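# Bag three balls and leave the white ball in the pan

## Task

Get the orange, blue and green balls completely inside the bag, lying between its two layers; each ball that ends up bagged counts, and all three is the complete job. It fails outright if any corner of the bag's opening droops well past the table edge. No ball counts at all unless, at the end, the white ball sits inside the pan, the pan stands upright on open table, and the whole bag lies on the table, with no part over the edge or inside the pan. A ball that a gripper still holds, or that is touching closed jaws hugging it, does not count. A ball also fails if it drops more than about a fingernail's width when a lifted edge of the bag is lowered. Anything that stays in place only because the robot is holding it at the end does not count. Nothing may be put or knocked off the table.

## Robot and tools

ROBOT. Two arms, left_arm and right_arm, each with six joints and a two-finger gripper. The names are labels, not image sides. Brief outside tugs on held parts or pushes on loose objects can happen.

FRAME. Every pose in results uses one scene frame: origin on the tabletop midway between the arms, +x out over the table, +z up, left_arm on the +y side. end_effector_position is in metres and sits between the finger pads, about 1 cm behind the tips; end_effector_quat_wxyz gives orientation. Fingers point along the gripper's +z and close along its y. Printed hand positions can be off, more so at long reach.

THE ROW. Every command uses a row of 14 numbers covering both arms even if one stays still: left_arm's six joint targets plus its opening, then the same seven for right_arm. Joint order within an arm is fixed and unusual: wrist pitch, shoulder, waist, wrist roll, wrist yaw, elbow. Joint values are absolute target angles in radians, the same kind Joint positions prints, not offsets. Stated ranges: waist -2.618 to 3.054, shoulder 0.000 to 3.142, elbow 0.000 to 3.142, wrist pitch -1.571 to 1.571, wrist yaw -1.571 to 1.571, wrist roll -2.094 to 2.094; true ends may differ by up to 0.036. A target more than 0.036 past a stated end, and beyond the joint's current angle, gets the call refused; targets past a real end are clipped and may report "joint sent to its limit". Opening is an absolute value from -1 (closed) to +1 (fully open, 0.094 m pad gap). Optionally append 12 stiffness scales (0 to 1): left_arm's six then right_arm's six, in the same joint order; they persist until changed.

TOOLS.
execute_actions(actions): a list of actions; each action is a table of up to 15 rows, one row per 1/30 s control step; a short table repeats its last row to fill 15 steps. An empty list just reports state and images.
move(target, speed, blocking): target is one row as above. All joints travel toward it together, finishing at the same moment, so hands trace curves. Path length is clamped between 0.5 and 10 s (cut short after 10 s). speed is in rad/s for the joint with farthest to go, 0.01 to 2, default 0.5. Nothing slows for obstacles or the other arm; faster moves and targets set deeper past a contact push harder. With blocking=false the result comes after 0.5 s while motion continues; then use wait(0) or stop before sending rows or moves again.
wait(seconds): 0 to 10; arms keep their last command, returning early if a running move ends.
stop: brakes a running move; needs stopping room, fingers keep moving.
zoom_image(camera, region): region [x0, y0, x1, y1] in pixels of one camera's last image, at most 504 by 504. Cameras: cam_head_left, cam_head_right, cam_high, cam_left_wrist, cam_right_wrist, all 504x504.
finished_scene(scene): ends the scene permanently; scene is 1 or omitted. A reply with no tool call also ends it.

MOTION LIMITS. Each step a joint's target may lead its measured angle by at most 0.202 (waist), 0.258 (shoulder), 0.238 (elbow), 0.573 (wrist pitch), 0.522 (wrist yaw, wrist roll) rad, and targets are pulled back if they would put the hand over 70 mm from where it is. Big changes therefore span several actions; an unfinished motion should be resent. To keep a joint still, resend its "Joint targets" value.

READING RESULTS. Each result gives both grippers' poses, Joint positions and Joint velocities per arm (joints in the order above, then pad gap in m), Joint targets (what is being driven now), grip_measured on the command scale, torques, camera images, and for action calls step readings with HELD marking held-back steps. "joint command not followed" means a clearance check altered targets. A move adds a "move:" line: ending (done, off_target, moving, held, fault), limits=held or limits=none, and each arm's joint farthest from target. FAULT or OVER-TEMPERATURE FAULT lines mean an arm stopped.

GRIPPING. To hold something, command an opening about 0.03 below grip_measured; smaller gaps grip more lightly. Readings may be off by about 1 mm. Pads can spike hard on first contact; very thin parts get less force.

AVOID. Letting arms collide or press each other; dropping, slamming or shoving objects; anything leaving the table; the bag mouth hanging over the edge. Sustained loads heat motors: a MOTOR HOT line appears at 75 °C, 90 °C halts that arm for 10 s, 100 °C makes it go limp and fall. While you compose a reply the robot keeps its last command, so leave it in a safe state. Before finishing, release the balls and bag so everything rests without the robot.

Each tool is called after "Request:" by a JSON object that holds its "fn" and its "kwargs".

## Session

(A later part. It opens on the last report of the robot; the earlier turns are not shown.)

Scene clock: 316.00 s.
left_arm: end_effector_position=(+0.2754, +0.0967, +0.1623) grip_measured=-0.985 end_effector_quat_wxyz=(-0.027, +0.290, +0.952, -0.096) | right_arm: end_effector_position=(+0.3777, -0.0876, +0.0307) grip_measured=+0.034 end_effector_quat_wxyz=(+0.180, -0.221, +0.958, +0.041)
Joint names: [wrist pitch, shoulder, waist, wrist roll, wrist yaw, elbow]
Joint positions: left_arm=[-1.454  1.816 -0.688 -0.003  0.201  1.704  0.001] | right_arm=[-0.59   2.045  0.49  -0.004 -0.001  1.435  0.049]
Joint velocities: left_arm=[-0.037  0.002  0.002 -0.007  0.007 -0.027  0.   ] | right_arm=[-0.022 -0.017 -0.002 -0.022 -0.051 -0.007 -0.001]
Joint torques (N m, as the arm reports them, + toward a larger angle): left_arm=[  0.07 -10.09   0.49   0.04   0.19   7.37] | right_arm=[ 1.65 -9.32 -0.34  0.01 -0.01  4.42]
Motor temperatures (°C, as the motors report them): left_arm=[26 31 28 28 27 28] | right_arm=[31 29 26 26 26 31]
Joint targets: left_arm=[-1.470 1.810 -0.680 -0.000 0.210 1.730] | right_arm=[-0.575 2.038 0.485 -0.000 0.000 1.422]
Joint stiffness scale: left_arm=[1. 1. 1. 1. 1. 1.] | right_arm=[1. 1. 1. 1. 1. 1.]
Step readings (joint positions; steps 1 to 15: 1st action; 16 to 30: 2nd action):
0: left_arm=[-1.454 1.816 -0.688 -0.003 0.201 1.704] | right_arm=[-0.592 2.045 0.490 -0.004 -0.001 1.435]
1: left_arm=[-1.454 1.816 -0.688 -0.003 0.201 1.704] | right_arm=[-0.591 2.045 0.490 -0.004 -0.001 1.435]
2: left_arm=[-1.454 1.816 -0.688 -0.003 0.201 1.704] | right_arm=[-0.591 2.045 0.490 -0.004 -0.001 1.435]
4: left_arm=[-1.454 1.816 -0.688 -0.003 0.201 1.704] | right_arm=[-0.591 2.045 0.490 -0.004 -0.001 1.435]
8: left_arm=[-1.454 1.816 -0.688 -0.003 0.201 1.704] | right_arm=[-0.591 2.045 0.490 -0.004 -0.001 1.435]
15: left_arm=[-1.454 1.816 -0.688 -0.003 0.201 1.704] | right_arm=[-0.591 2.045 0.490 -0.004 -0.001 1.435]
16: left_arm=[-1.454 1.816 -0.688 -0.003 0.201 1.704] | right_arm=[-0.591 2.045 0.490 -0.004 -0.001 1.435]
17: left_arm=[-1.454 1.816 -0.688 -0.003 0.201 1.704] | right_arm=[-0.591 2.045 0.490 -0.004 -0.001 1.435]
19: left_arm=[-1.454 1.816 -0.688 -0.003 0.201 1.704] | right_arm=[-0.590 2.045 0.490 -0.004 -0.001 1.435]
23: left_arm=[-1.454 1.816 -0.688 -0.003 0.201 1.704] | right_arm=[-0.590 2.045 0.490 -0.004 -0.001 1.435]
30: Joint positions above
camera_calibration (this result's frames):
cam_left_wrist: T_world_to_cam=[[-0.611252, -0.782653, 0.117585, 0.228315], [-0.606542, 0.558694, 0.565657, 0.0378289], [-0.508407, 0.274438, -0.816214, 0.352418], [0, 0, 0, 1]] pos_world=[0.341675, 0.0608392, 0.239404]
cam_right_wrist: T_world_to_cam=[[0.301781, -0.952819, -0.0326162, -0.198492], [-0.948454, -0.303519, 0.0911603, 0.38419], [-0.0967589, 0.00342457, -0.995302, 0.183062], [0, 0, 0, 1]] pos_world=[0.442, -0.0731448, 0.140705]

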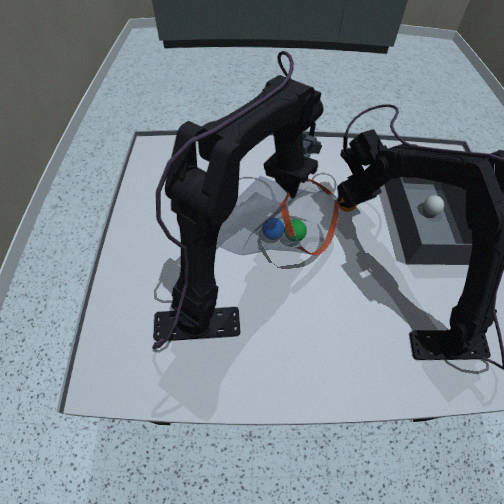

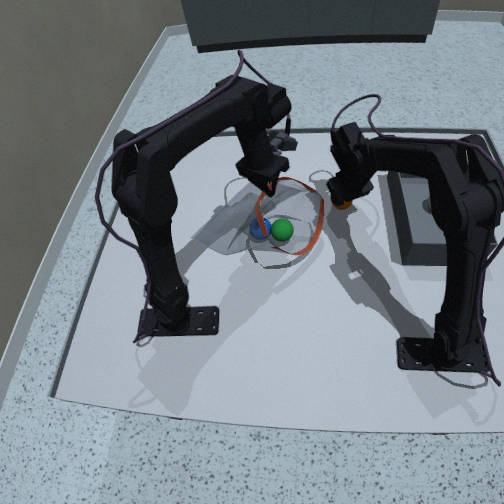

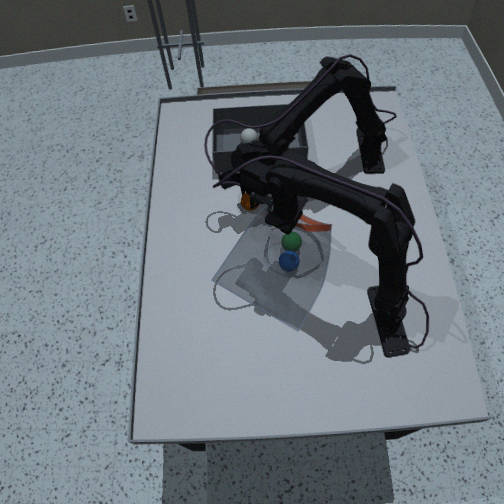

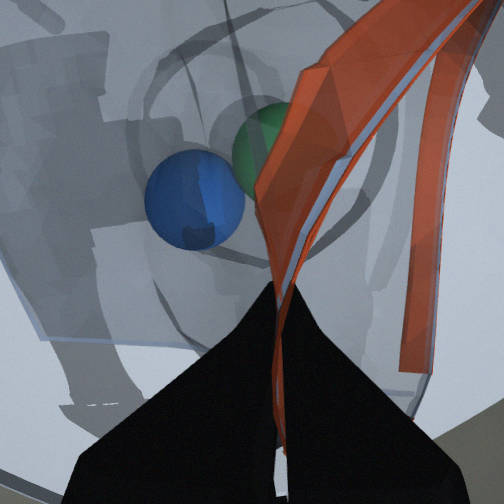

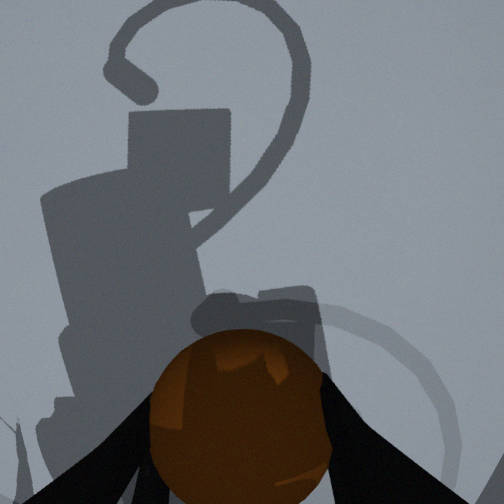

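Request:
{"fn": "move", "kwargs": {"target": [-1.47,1.81,-0.68,0,0.21,1.73,-1,-0.4,1.35,0.485,0,0,1.0,0.02], "speed": 0.6}}

Request:
{"fn": "move", "kwargs": {"target": [-1.47,1.81,-0.68,0,0.21,1.73,-1,0.0,1.35,0.83,0,0,0.74,0.02], "speed": 0.5}}

Request:
{"fn": "move", "kwargs": {"target": [-1.47,1.81,-0.68,0,0.21,1.73,-1,0.165,1.51,0.83,0,0,0.80,0.02], "speed": 0.4}}

Request:
{"fn": "move", "kwargs": {"target": [-1.47,1.81,-0.68,0,0.21,1.73,-1,0.505,1.81,0.83,0,0,0.71,0.02], "speed": 0.3}}

Scene clock: 323.73 s.
left_arm: end_effector_position=(+0.2754, +0.0967, +0.1623) grip_measured=-0.985 end_effector_quat_wxyz=(-0.027, +0.290, +0.952, -0.096) | right_arm: end_effector_position=(+0.3149, -0.1179, +0.1775) grip_measured=+0.034 end_effector_quat_wxyz=(+0.381, -0.207, +0.897, +0.087)
Joint names: [wrist pitch, shoulder, waist, wrist roll, wrist yaw, elbow]
Joint positions: left_arm=[-1.454  1.816 -0.688 -0.003  0.201  1.704  0.001] | right_arm=[-0.42   1.366  0.49  -0.004 -0.001  1.019  0.049]
Joint velocities: left_arm=[-0.007  0.002  0.022  0.007 -0.022 -0.002  0.001] | right_arm=[ 0.007 -0.012  0.007 -0.007 -0.022  0.007 -0.   ]
Joint torques (N m, as the arm reports them, + toward a larger angle): left_arm=[  0.05 -10.07   0.52   0.02   0.19   7.36] | right_arm=[ 2.37 -5.53 -0.33  0.01  0.    4.75]
Motor temperatures (°C, as the motors report them): left_arm=[26 31 28 28 27 28] | right_arm=[31 29 26 26 26 31]
Joint targets: left_arm=[-1.470 1.810 -0.680 -0.000 0.210 1.730] | right_arm=[-0.400 1.350 0.485 0.000 0.000 1.000]
Joint stiffness scale: left_arm=[1. 1. 1. 1. 1. 1.] | right_arm=[1. 1. 1. 1. 1. 1.]
move: off_target (left_arm); limits=none; left_arm: farthest joint: the elbow, 0.026 radians from its target (0.026 radians at the start); right_arm: farthest joint: the wrist pitch, 0.020 radians from its target (0.190 radians at the start)
camera_calibration (this result's frames):
cam_left_wrist: T_world_to_cam=[[-0.611252, -0.782653, 0.117585, 0.228315], [-0.606542, 0.558694, 0.565657, 0.0378289], [-0.508407, 0.274438, -0.816214, 0.352418], [0, 0, 0, 1]] pos_world=[0.341675, 0.0608392, 0.239404]
cam_right_wrist: T_world_to_cam=[[0.325844, -0.941219, -0.0890673, -0.19979], [-0.901162, -0.28072, -0.330307, 0.364652], [0.285888, 0.187893, -0.939662, 0.214573], [0, 0, 0, 1]] pos_world=[0.332367, -0.125997, 0.304279]

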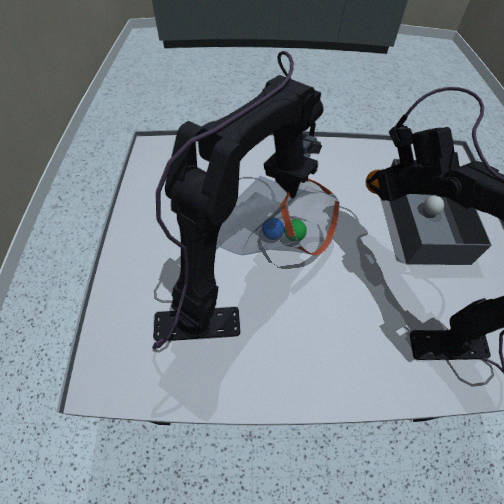

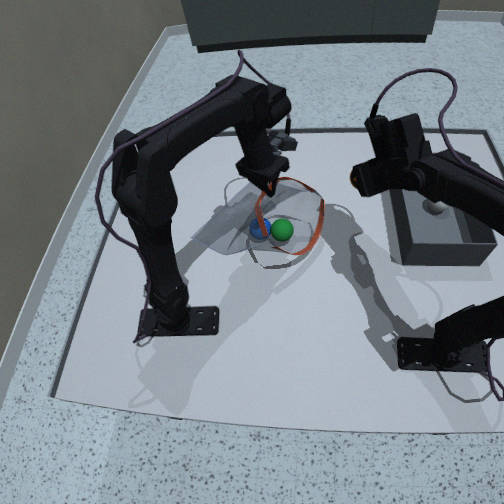

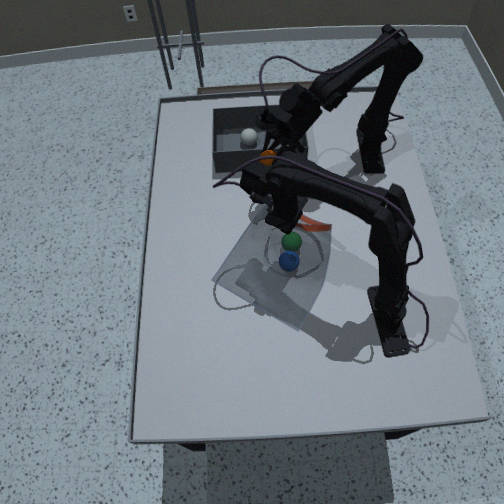

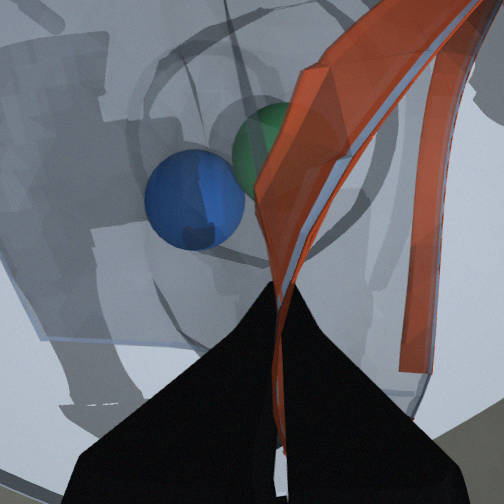

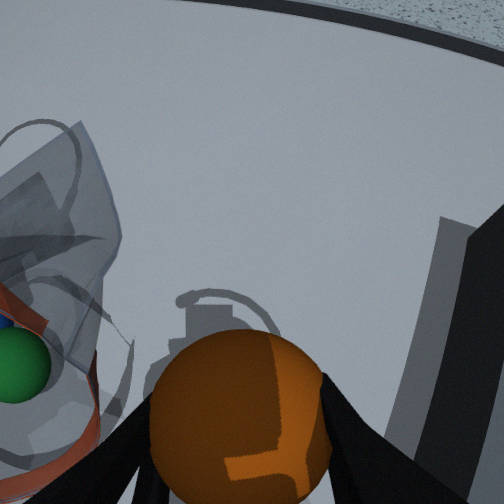

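Scene clock: 325.37 s.
left_arm: end_effector_position=(+0.2754, +0.0967, +0.1623) grip_measured=-0.985 end_effector_quat_wxyz=(-0.027, +0.290, +0.952, -0.096) | right_arm: end_effector_position=(+0.2428, -0.0077, +0.1373) grip_measured=+0.034 end_effector_quat_wxyz=(+0.417, -0.341, +0.825, +0.171)
Joint names: [wrist pitch, shoulder, waist, wrist roll, wrist yaw, elbow]
Joint positions: left_arm=[-1.454  1.816 -0.688 -0.003  0.201  1.704  0.001] | right_arm=[-0.02   1.366  0.822 -0.004 -0.     0.752  0.049]
Joint velocities: left_arm=[-0.007 -0.012 -0.002 -0.081 -0.051  0.002 -0.001] | right_arm=[ 0.007  0.007 -0.002  0.022  0.051  0.002 -0.001]
Joint torques (N m, as the arm reports them, + toward a larger angle): left_arm=[  0.05 -10.1    0.51   0.02   0.19   7.34] | right_arm=[ 2.51 -5.38  0.57  0.01 -0.02  5.06]
Motor temperatures (°C, as the motors report them): left_arm=[26 31 28 28 27 28] | right_arm=[31 29 26 26 26 30]
Joint targets: left_arm=[-1.470 1.810 -0.680 0.000 0.210 1.730] | right_arm=[-0.000 1.350 0.830 0.000 0.000 0.740]
Joint stiffness scale: left_arm=[1. 1. 1. 1. 1. 1.] | right_arm=[1. 1. 1. 1. 1. 1.]
move: off_target (left_arm); limits=none; left_arm: farthest joint: the elbow, 0.026 radians from its target (0.026 radians at the start); right_arm: farthest joint: the wrist pitch, 0.020 radians from its target (0.420 radians at the start)
camera_calibration (this result's frames):
cam_left_wrist: T_world_to_cam=[[-0.611252, -0.782653, 0.117585, 0.228315], [-0.606542, 0.558694, 0.565657, 0.0378289], [-0.508407, 0.274438, -0.816214, 0.352418], [0, 0, 0, 1]] pos_world=[0.341675, 0.0608392, 0.239404]
cam_right_wrist: T_world_to_cam=[[0.623328, -0.775146, -0.103008, -0.145264], [-0.72406, -0.522399, -0.450374, 0.28892], [0.295294, 0.355314, -0.886878, 0.168406], [0, 0, 0, 1]] pos_world=[0.250014, -0.0215068, 0.264514]

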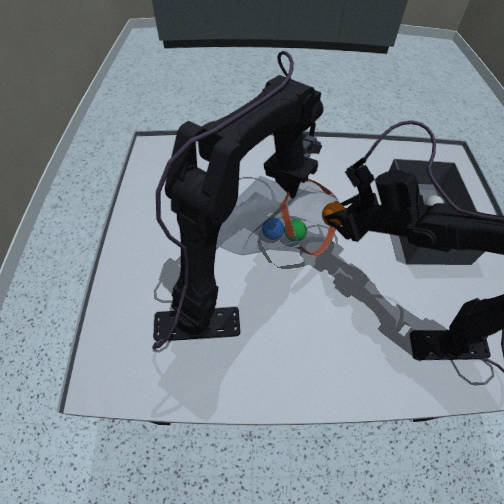

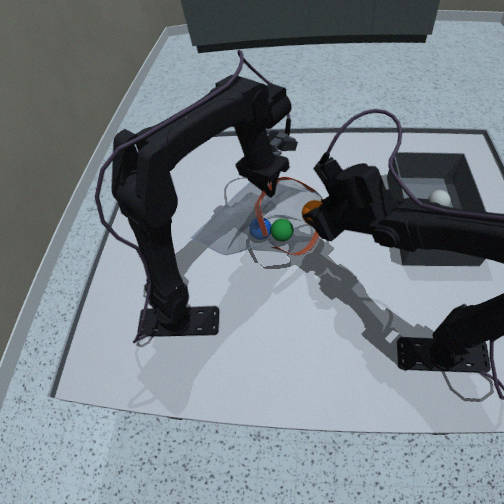

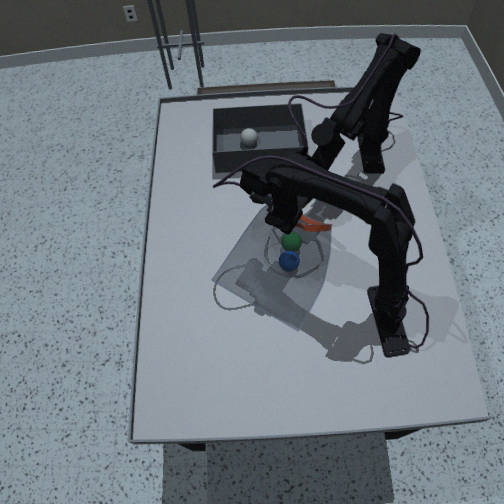

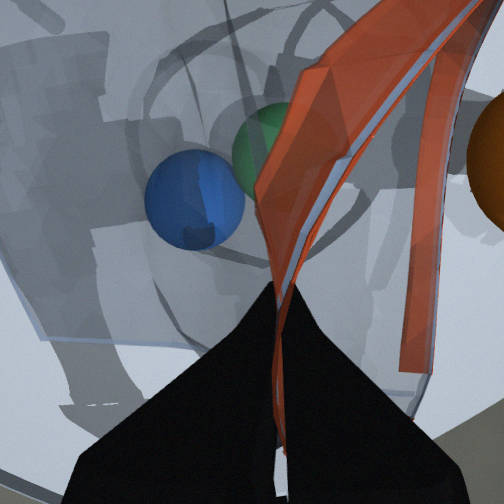

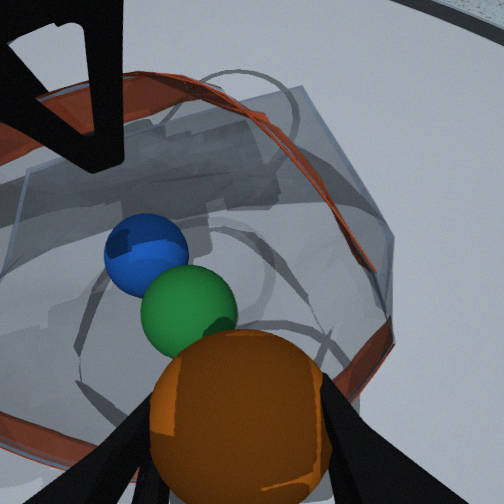

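Scene clock: 326.57 s.
left_arm: end_effector_position=(+0.2754, +0.0967, +0.1623) grip_measured=-0.985 end_effector_quat_wxyz=(-0.027, +0.290, +0.952, -0.096) | right_arm: end_effector_position=(+0.2606, +0.0099, +0.1133) grip_measured=+0.034 end_effector_quat_wxyz=(+0.425, -0.340, +0.821, +0.174)
Joint names: [wrist pitch, shoulder, waist, wrist roll, wrist yaw, elbow]
Joint positions: left_arm=[-1.454  1.816 -0.688 -0.003  0.201  1.704  0.001] | right_arm=[ 0.145  1.512  0.822 -0.004 -0.     0.752  0.049]
Joint velocities: left_arm=[-0.022  0.002 -0.017 -0.022  0.007 -0.002  0.001] | right_arm=[-0.051  0.007  0.002  0.037  0.081 -0.012  0.001]
Joint torques (N m, as the arm reports them, + toward a larger angle): left_arm=[  0.05 -10.04   0.5    0.02   0.18   7.36] | right_arm=[ 2.51 -5.2   0.57  0.01 -0.02  8.61]
Motor temperatures (°C, as the motors report them): left_arm=[26 31 28 28 27 28] | right_arm=[31 29 26 26 26 31]
Joint targets: left_arm=[-1.470 1.810 -0.680 -0.000 0.210 1.730] | right_arm=[0.165 1.510 0.830 0.000 -0.000 0.800]
Joint stiffness scale: left_arm=[1. 1. 1. 1. 1. 1.] | right_arm=[1. 1. 1. 1. 1. 1.]
move: off_target (left_arm, right_arm); limits=none; left_arm: farthest joint: the elbow, 0.026 radians from its target (0.026 radians at the start); right_arm: farthest joint: the elbow, 0.048 radians from its target (0.048 radians at the start)
camera_calibration (this result's frames):
cam_left_wrist: T_world_to_cam=[[-0.611252, -0.782653, 0.117585, 0.228315], [-0.606542, 0.558694, 0.565657, 0.0378289], [-0.508407, 0.274438, -0.816214, 0.352418], [0, 0, 0, 1]] pos_world=[0.341675, 0.0608392, 0.239404]
cam_right_wrist: T_world_to_cam=[[0.624794, -0.773693, -0.105032, -0.145321], [-0.717593, -0.515987, -0.467779, 0.300429], [0.307722, 0.367636, -0.877582, 0.131191], [0, 0, 0, 1]] pos_world=[0.26601, -0.00564686, 0.240402]

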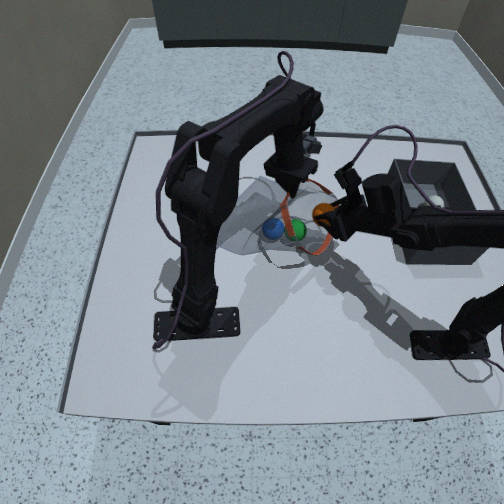

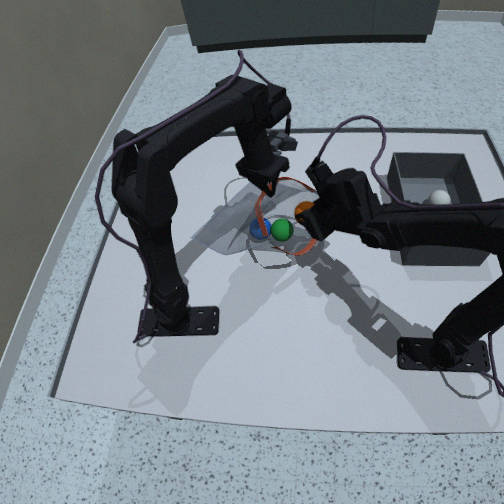

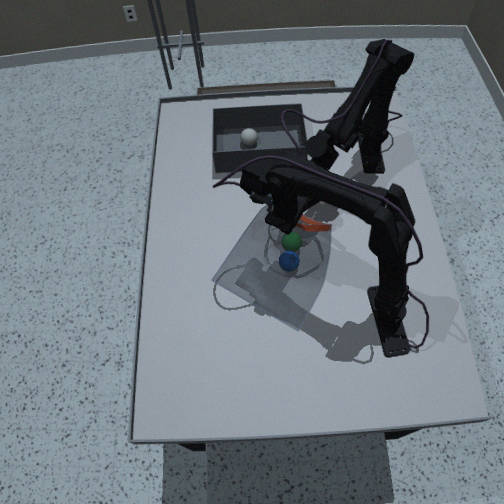

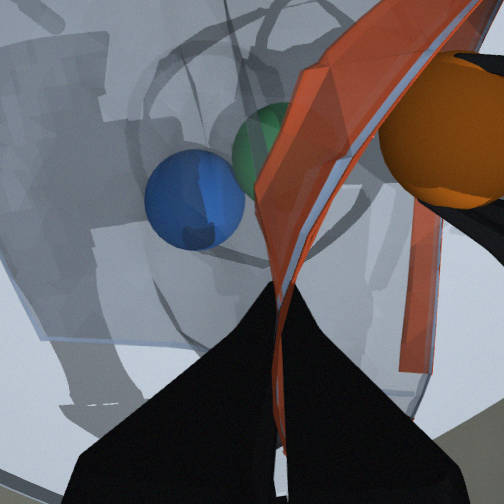

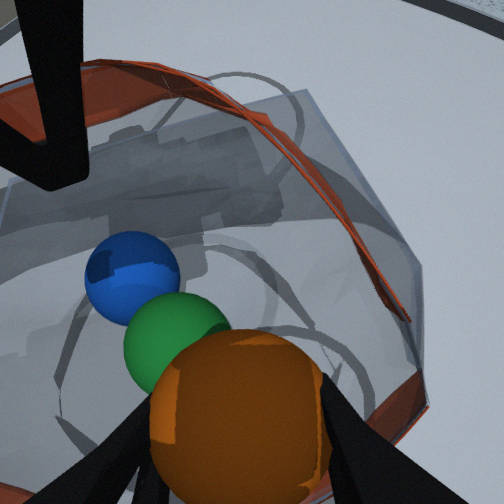

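Scene clock: 328.40 s.
left_arm: end_effector_position=(+0.2754, +0.0967, +0.1623) grip_measured=-0.985 end_effector_quat_wxyz=(-0.027, +0.290, +0.952, -0.096) | right_arm: end_effector_position=(+0.2817, +0.0308, +0.0467) grip_measured=+0.034 end_effector_quat_wxyz=(+0.433, -0.338, +0.817, +0.177)
Joint names: [wrist pitch, shoulder, waist, wrist roll, wrist yaw, elbow]
Joint positions: left_arm=[-1.454  1.816 -0.688 -0.003  0.201  1.704  0.001] | right_arm=[ 0.486  1.811  0.822 -0.004 -0.     0.727  0.049]
Joint velocities: left_arm=[-0.007  0.007 -0.007 -0.022 -0.022  0.007  0.   ] | right_arm=[-0.066 -0.002  0.012 -0.095  0.037  0.007 -0.001]
Joint torques (N m, as the arm reports them, + toward a larger angle): left_arm=[  0.05 -10.04   0.49   0.02   0.2    7.4 ] | right_arm=[ 2.53 -6.53  0.56  0.02 -0.01  3.59]
Motor temperatures (°C, as the motors report them): left_arm=[26 31 28 28 27 28] | right_arm=[31 29 26 26 26 31]
Joint targets: left_arm=[-1.470 1.810 -0.680 0.000 0.210 1.730] | right_arm=[0.505 1.810 0.830 -0.000 -0.000 0.710]
Joint stiffness scale: left_arm=[1. 1. 1. 1. 1. 1.] | right_arm=[1. 1. 1. 1. 1. 1.]
move: off_target (left_arm); limits=none; left_arm: farthest joint: the elbow, 0.026 radians from its target (0.026 radians at the start); right_arm: farthest joint: the wrist pitch, 0.019 radians from its target (0.360 radians at the start)
camera_calibration (this result's frames):
cam_left_wrist: T_world_to_cam=[[-0.611252, -0.782653, 0.117585, 0.228315], [-0.606542, 0.558694, 0.565657, 0.0378289], [-0.508407, 0.274438, -0.816214, 0.352418], [0, 0, 0, 1]] pos_world=[0.341675, 0.0608392, 0.239404]
cam_right_wrist: T_world_to_cam=[[0.626142, -0.772356, -0.106827, -0.149647], [-0.711538, -0.509984, -0.483354, 0.294054], [0.318841, 0.378659, -0.868883, 0.0547527], [0, 0, 0, 1]] pos_world=[0.285474, 0.0136495, 0.17372]

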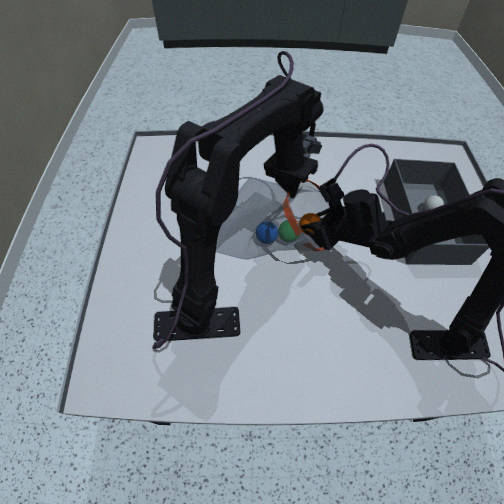

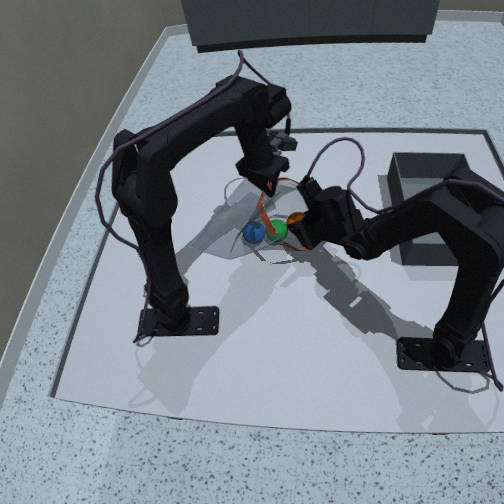

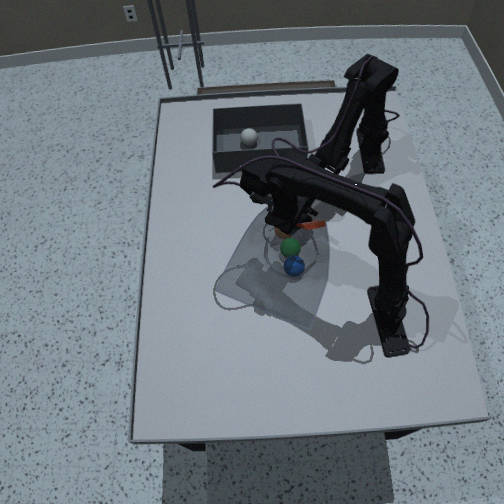

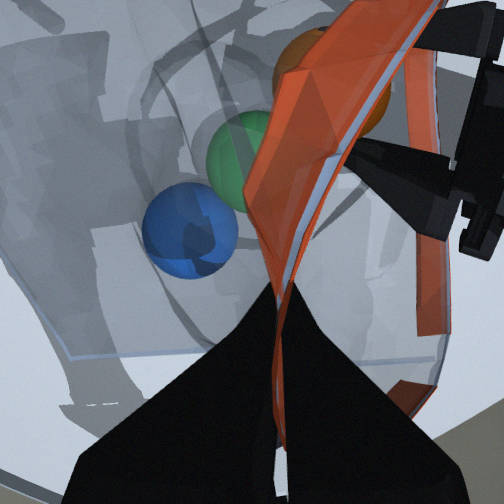

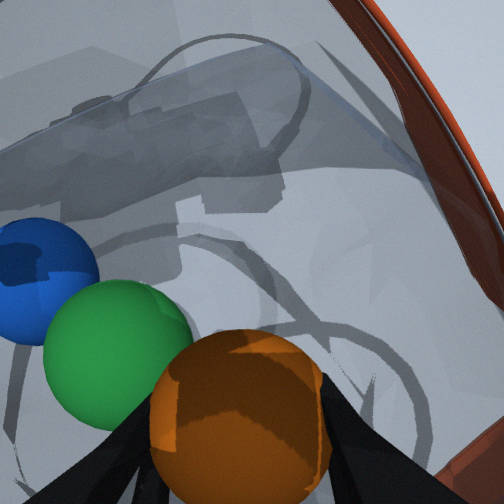

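Request:
{"fn": "execute_actions", "kwargs": {"actions": [[[-1.47,1.81,-0.68,0,0.21,1.73,-1,0.505,1.81,0.83,0,0,0.71,0.22]],[[-1.47,1.81,-0.68,0,0.21,1.73,-1,0.505,1.81,0.83,0,0,0.71,0.5]]]}}

Request:
{"fn": "move", "kwargs": {"target": [-1.47,1.81,-0.68,0,0.21,1.73,-1,-0.09,1.17,0.8,0,0,0.72,0.5], "speed": 0.5}}

Request:
{"fn": "move", "kwargs": {"target": [-1.55,1.85,-1.16,0,-0.5,1.97,-1,-0.1,0.8,0.0,0,0,0.72,0.5], "speed": 0.3}}

Scene clock: 336.63 s.
left_arm: end_effector_position=(+0.2754, +0.0967, +0.1623) grip_measured=-0.985 end_effector_quat_wxyz=(-0.027, +0.290, +0.952, -0.096) | right_arm: end_effector_position=(+0.2819, +0.0310, +0.0471) grip_measured=+0.497 end_effector_quat_wxyz=(+0.434, -0.338, +0.816, +0.178)
Joint names: [wrist pitch, shoulder, waist, wrist roll, wrist yaw, elbow]
Joint positions: left_arm=[-1.454  1.816 -0.688 -0.003  0.201  1.704  0.001] | right_arm=[ 0.488  1.811  0.822 -0.004 -0.     0.727  0.07 ]
Joint velocities: left_arm=[ 0.022 -0.002 -0.002  0.007 -0.037  0.002  0.001] | right_arm=[ 0.066 -0.012 -0.007  0.095 -0.037 -0.012  0.001]
Joint torques (N m, as the arm reports them, + toward a larger angle): left_arm=[  0.06 -10.03   0.51   0.02   0.19   7.34] | right_arm=[ 2.51 -6.55  0.58  0.01 -0.01  3.57]
Motor temperatures (°C, as the motors report them): left_arm=[26 31 28 28 27 28] | right_arm=[32 29 26 26 26 30]
Joint targets: left_arm=[-1.470 1.810 -0.680 0.000 0.210 1.730] | right_arm=[0.505 1.810 0.830 -0.000 -0.000 0.710]
Joint stiffness scale: left_arm=[1. 1. 1. 1. 1. 1.] | right_arm=[1. 1. 1. 1. 1. 1.]
Step readings (joint positions; steps 1 to 15: 1st action; 16 to 30: 2nd action):
0: left_arm=[-1.454 1.816 -0.688 -0.003 0.201 1.704] | right_arm=[0.487 1.811 0.822 -0.004 -0.000 0.727]
1: left_arm=[-1.454 1.816 -0.688 -0.003 0.201 1.704] | right_arm=[0.487 1.811 0.822 -0.004 -0.000 0.727]
2: left_arm=[-1.454 1.816 -0.688 -0.003 0.201 1.704] | right_arm=[0.487 1.811 0.822 -0.004 -0.000 0.727]
4: left_arm=[-1.454 1.816 -0.688 -0.003 0.201 1.704] | right_arm=[0.487 1.811 0.822 -0.004 -0.000 0.727]
8: left_arm=[-1.454 1.816 -0.688 -0.003 0.201 1.704] | right_arm=[0.487 1.811 0.822 -0.004 -0.000 0.727]
15: left_arm=[-1.454 1.816 -0.688 -0.003 0.201 1.704] | right_arm=[0.487 1.811 0.822 -0.004 -0.000 0.727]
16: left_arm=[-1.454 1.816 -0.688 -0.003 0.201 1.704] | right_arm=[0.487 1.811 0.822 -0.004 -0.000 0.727]
17: left_arm=[-1.454 1.816 -0.688 -0.003 0.201 1.704] | right_arm=[0.487 1.811 0.822 -0.004 -0.000 0.727]
19: left_arm=[-1.454 1.816 -0.688 -0.003 0.201 1.704] | right_arm=[0.488 1.811 0.822 -0.004 -0.000 0.727]
23: left_arm=[-1.454 1.816 -0.688 -0.003 0.201 1.704] | right_arm=[0.488 1.811 0.822 -0.004 -0.000 0.727]
30: Joint positions above
camera_calibration (this result's frames):
cam_left_wrist: T_world_to_cam=[[-0.611252, -0.782653, 0.117585, 0.228315], [-0.606542, 0.558694, 0.565657, 0.0378289], [-0.508407, 0.274438, -0.816214, 0.352418], [0, 0, 0, 1]] pos_world=[0.341675, 0.0608392, 0.239404]
cam_right_wrist: T_world_to_cam=[[0.626287, -0.772212, -0.107016, -0.149615], [-0.710882, -0.509333, -0.485001, 0.294347], [0.320017, 0.379826, -0.867941, 0.0545497], [0, 0, 0, 1]] pos_world=[0.285491, 0.0136668, 0.174093]

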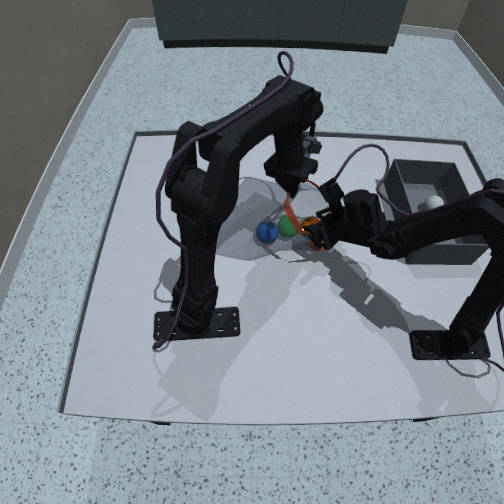

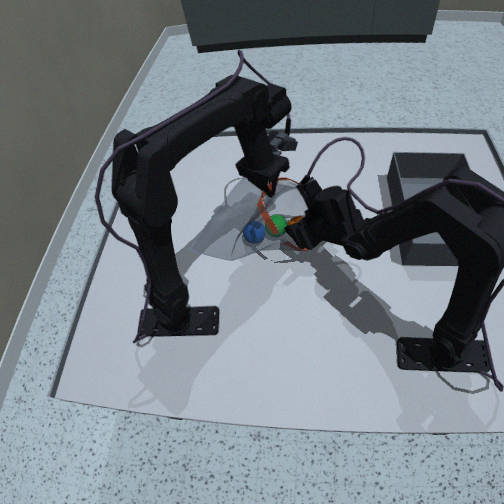

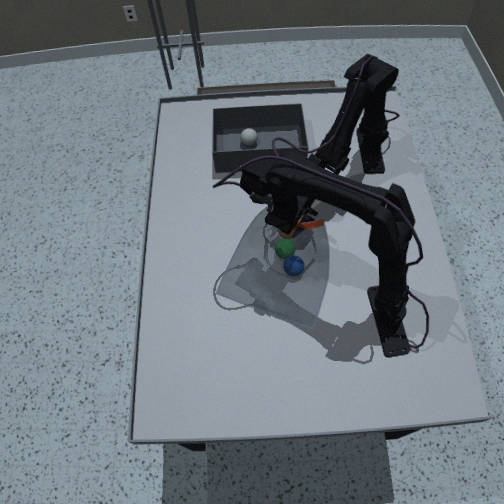

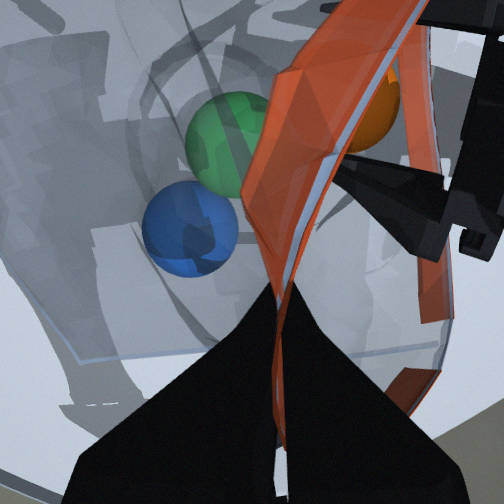

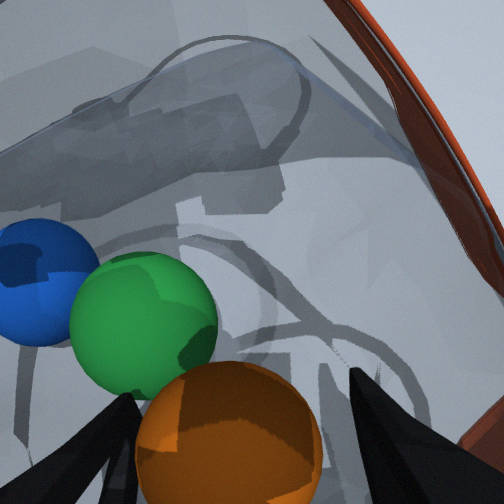

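Scene clock: 338.70 s.
left_arm: end_effector_position=(+0.2752, +0.0968, +0.1623) grip_measured=-0.985 end_effector_quat_wxyz=(-0.027, +0.290, +0.952, -0.096) | right_arm: end_effector_position=(+0.2301, -0.0255, +0.1801) grip_measured=+0.497 end_effector_quat_wxyz=(+0.455, -0.329, +0.806, +0.184)
Joint names: [wrist pitch, shoulder, waist, wrist roll, wrist yaw, elbow]
Joint positions: left_arm=[-1.455  1.816 -0.688 -0.003  0.201  1.704  0.001] | right_arm=[-0.086  1.185  0.813 -0.004 -0.     0.727  0.07 ]
Joint velocities: left_arm=[-0.022 -0.007  0.002  0.037 -0.066  0.012  0.   ] | right_arm=[ 0.037  0.012 -0.002  0.007 -0.007 -0.007  0.001]
Joint torques (N m, as the arm reports them, + toward a larger angle): left_arm=[  0.05 -10.06   0.54   0.02   0.18   7.35] | right_arm=[ 2.32 -4.15 -0.83  0.01 -0.01  5.56]
Motor temperatures (°C, as the motors report them): left_arm=[26 31 28 28 27 28] | right_arm=[32 29 26 26 26 30]
Joint targets: left_arm=[-1.470 1.810 -0.680 -0.000 0.210 1.730] | right_arm=[-0.090 1.170 0.800 -0.000 0.000 0.720]
Joint stiffness scale: left_arm=[1. 1. 1. 1. 1. 1.] | right_arm=[1. 1. 1. 1. 1. 1.]
move: off_target (left_arm); limits=none; left_arm: farthest joint: the elbow, 0.026 radians from its target (0.026 radians at the start); right_arm: farthest joint: the shoulder, 0.015 radians from its target (0.641 radians at the start)
camera_calibration (this result's frames):
cam_left_wrist: T_world_to_cam=[[-0.611177, -0.782703, 0.117637, 0.228278], [-0.606185, 0.558452, 0.566279, 0.0375009], [-0.508923, 0.274787, -0.815775, 0.352347], [0, 0, 0, 1]] pos_world=[0.341569, 0.060911, 0.239346]
cam_right_wrist: T_world_to_cam=[[0.622968, -0.774188, -0.112002, -0.144929], [-0.696845, -0.484184, -0.529124, 0.298586], [0.355412, 0.407675, -0.84112, 0.195767], [0, 0, 0, 1]] pos_world=[0.228777, -0.0474406, 0.30642]

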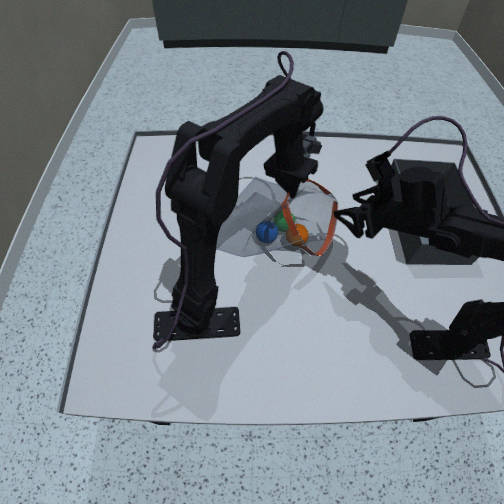

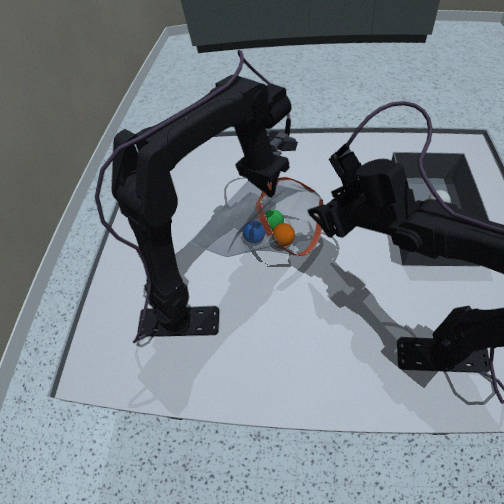

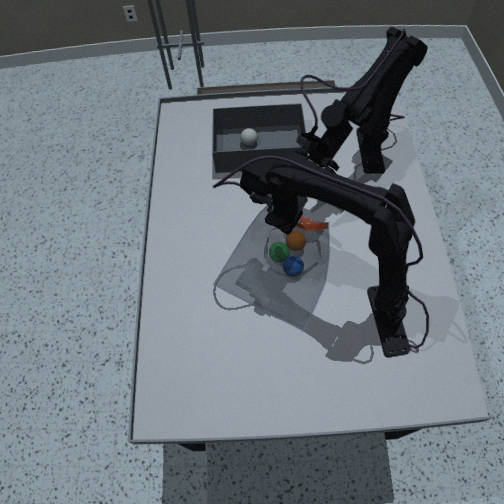

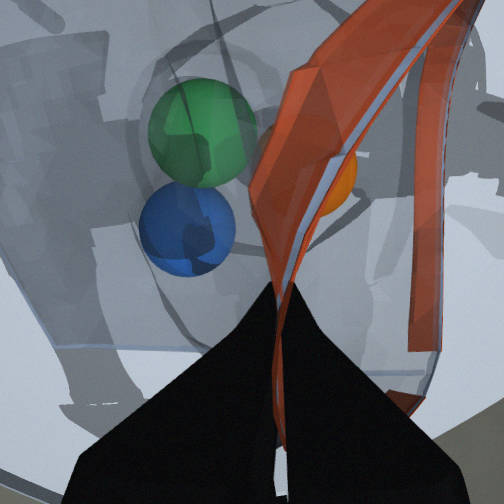

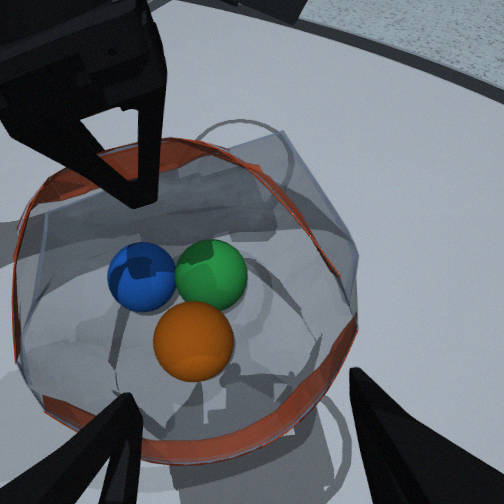

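Scene clock: 342.07 s.
left_arm: end_effector_position=(+0.2665, +0.0402, +0.2303) grip_measured=-0.986 end_effector_quat_wxyz=(+0.177, +0.474, +0.845, +0.172) | right_arm: end_effector_position=(+0.2917, -0.2997, +0.3028) grip_measured=+0.497 end_effector_quat_wxyz=(+0.638, +0.010, +0.770, -0.010)
Joint names: [wrist pitch, shoulder, waist, wrist roll, wrist yaw, elbow]
Joint positions: left_arm=[-1.534  1.846 -1.152 -0.003 -0.483  1.944  0.001] | right_arm=[-0.096  0.818  0.011 -0.004 -0.     0.727  0.07 ]
Joint velocities: left_arm=[-0.051 -0.002 -0.002 -0.066  0.007  0.002 -0.001] | right_arm=[ 0.022 -0.027 -0.027  0.022 -0.022  0.002  0.001]
Joint torques (N m, as the arm reports them, + toward a larger angle): left_arm=[ 0.27 -9.34 -0.56  0.03 -0.36  7.26] | right_arm=[ 2.47 -2.   -0.77  0.02 -0.01  5.66]
Motor temperatures (°C, as the motors report them): left_arm=[26 31 28 28 27 28] | right_arm=[32 28 26 26 26 30]
Joint targets: left_arm=[-1.550 1.850 -1.160 -0.000 -0.500 1.970] | right_arm=[-0.100 0.800 -0.000 0.000 -0.000 0.720]
Joint stiffness scale: left_arm=[1. 1. 1. 1. 1. 1.] | right_arm=[1. 1. 1. 1. 1. 1.]
move: off_target (left_arm); limits=none; left_arm: farthest joint: the elbow, 0.026 radians from its target (0.266 radians at the start); right_arm: farthest joint: the shoulder, 0.018 radians from its target (0.385 radians at the start)
camera_calibration (this result's frames):
cam_left_wrist: T_world_to_cam=[[-0.73211, -0.417651, -0.538129, 0.339203], [-0.659324, 0.633002, 0.40571, 0.0734984], [0.171191, 0.651826, -0.738794, 0.204788], [0, 0, 0, 1]] pos_world=[0.261735, -0.0383421, 0.304012]
cam_right_wrist: T_world_to_cam=[[-0.0769942, -0.987488, -0.137618, -0.233818], [-0.594771, 0.156269, -0.78856, 0.514361], [0.800199, 0.0211368, -0.599362, 0.0700163], [0, 0, 0, 1]] pos_world=[0.231897, -0.312751, 0.415392]

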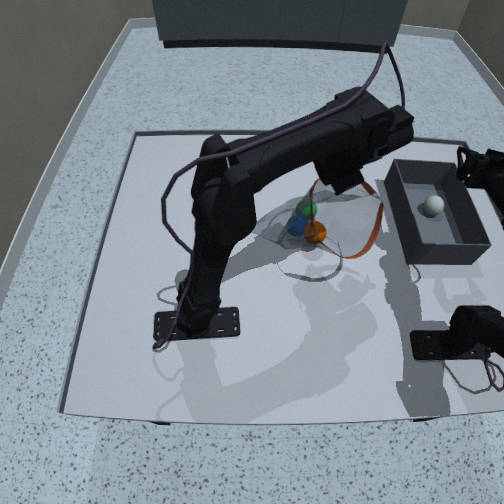

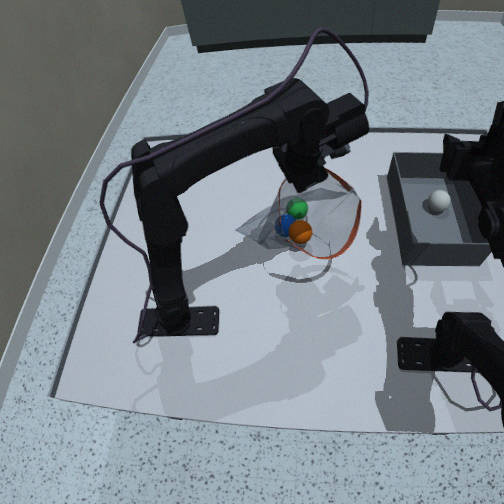

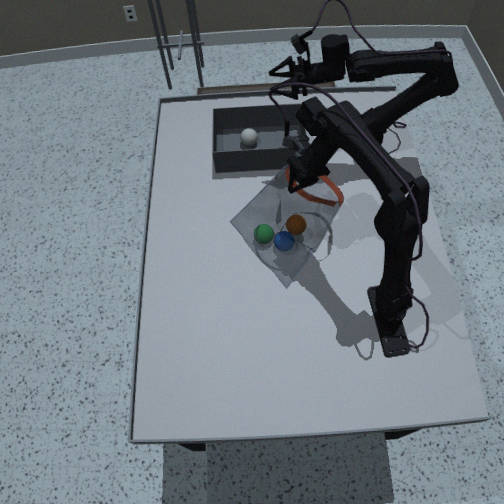

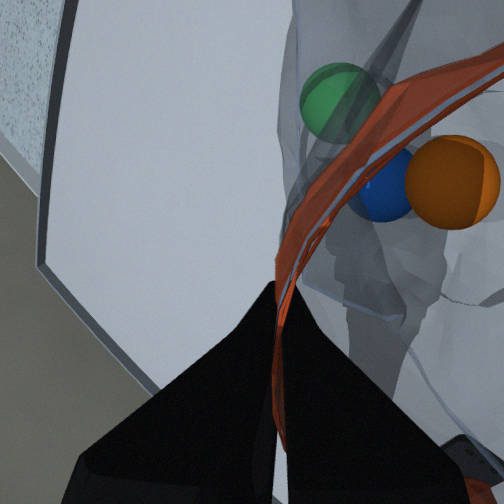

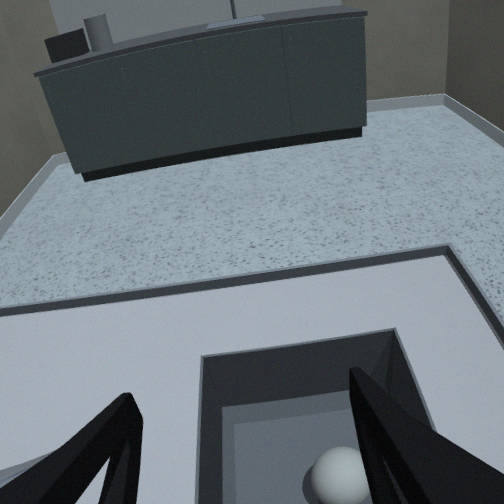

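Request:
{"fn": "move", "kwargs": {"target": [-0.885,1.945,-1.65,-0.5,-0.62,1.27,-1,-0.1,0.8,0.0,0,0,0.72,0.5], "speed": 0.25}}

Scene clock: 352.33 s.
left_arm: end_effector_position=(+0.1289, -0.0324, +0.0468) grip_measured=-0.986 end_effector_quat_wxyz=(+0.261, +0.481, +0.822, +0.155) | right_arm: end_effector_position=(+0.2917, -0.2997, +0.3027) grip_measured=+0.497 end_effector_quat_wxyz=(+0.638, +0.010, +0.770, -0.010)
Joint names: [wrist pitch, shoulder, waist, wrist roll, wrist yaw, elbow]
Joint positions: left_arm=[-0.902  1.941 -1.642 -0.487 -0.618  1.282  0.001] | right_arm=[-0.096  0.818  0.011 -0.004 -0.     0.727  0.07 ]
Joint velocities: left_arm=[ 0.095  0.002  0.002 -0.022  0.022 -0.017 -0.   ] | right_arm=[-0.037 -0.002  0.012 -0.037  0.051 -0.012 -0.   ]
Joint torques (N m, as the arm reports them, + toward a larger angle): left_arm=[  0.38 -10.02  -0.52  -0.14  -0.3    4.23] | right_arm=[ 2.47 -2.02 -0.77  0.01 -0.01  5.65]
Motor temperatures (°C, as the motors report them): left_arm=[26 31 28 28 27 28] | right_arm=[33 27 26 26 26 30]
Joint targets: left_arm=[-0.885 1.945 -1.650 -0.500 -0.620 1.270] | right_arm=[-0.100 0.800 -0.000 -0.000 -0.000 0.720]
Joint stiffness scale: left_arm=[1. 1. 1. 1. 1. 1.] | right_arm=[1. 1. 1. 1. 1. 1.]
move: done; limits=none; left_arm: farthest joint: the wrist pitch, 0.017 radians from its target (0.649 radians at the start); right_arm: farthest joint: the shoulder, 0.018 radians from its target (0.018 radians at the start)
camera_calibration (this result's frames):
cam_left_wrist: T_world_to_cam=[[-0.686412, -0.424711, -0.590304, 0.105751], [-0.65676, 0.710595, 0.25243, 0.112534], [0.312257, 0.56096, -0.766694, 0.12022], [0, 0, 0, 1]] pos_world=[0.108957, -0.10249, 0.12619]
cam_right_wrist: T_world_to_cam=[[-0.0770466, -0.987487, -0.1376, -0.233821], [-0.595072, 0.156278, -0.788331, 0.514298], [0.799971, 0.0211435, -0.599666, 0.0701355], [0, 0, 0, 1]] pos_world=[0.231923, -0.312752, 0.415321]

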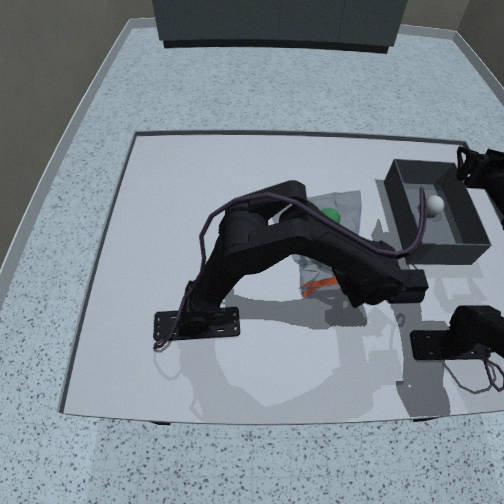

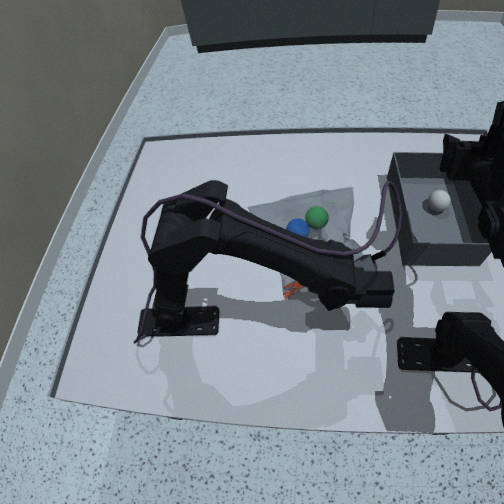

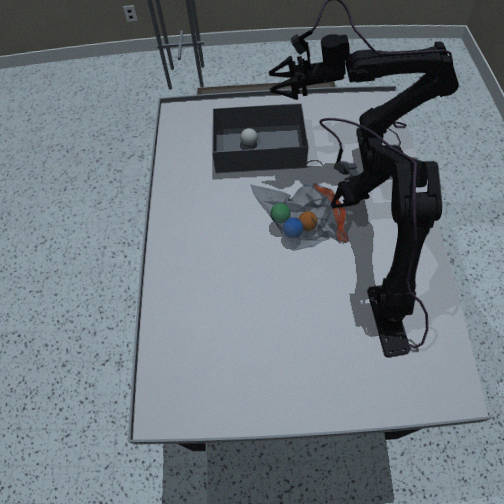

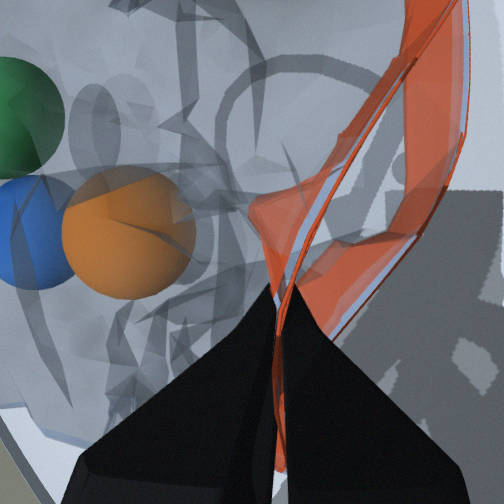

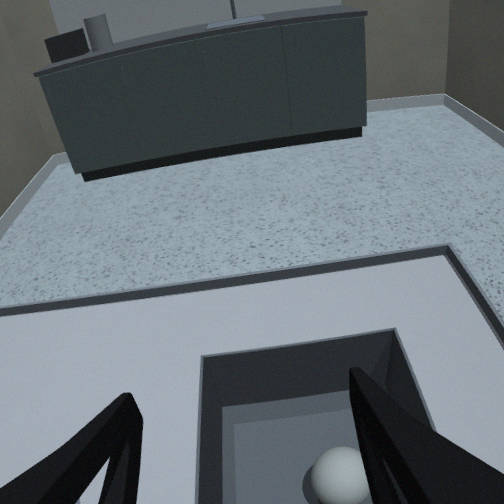

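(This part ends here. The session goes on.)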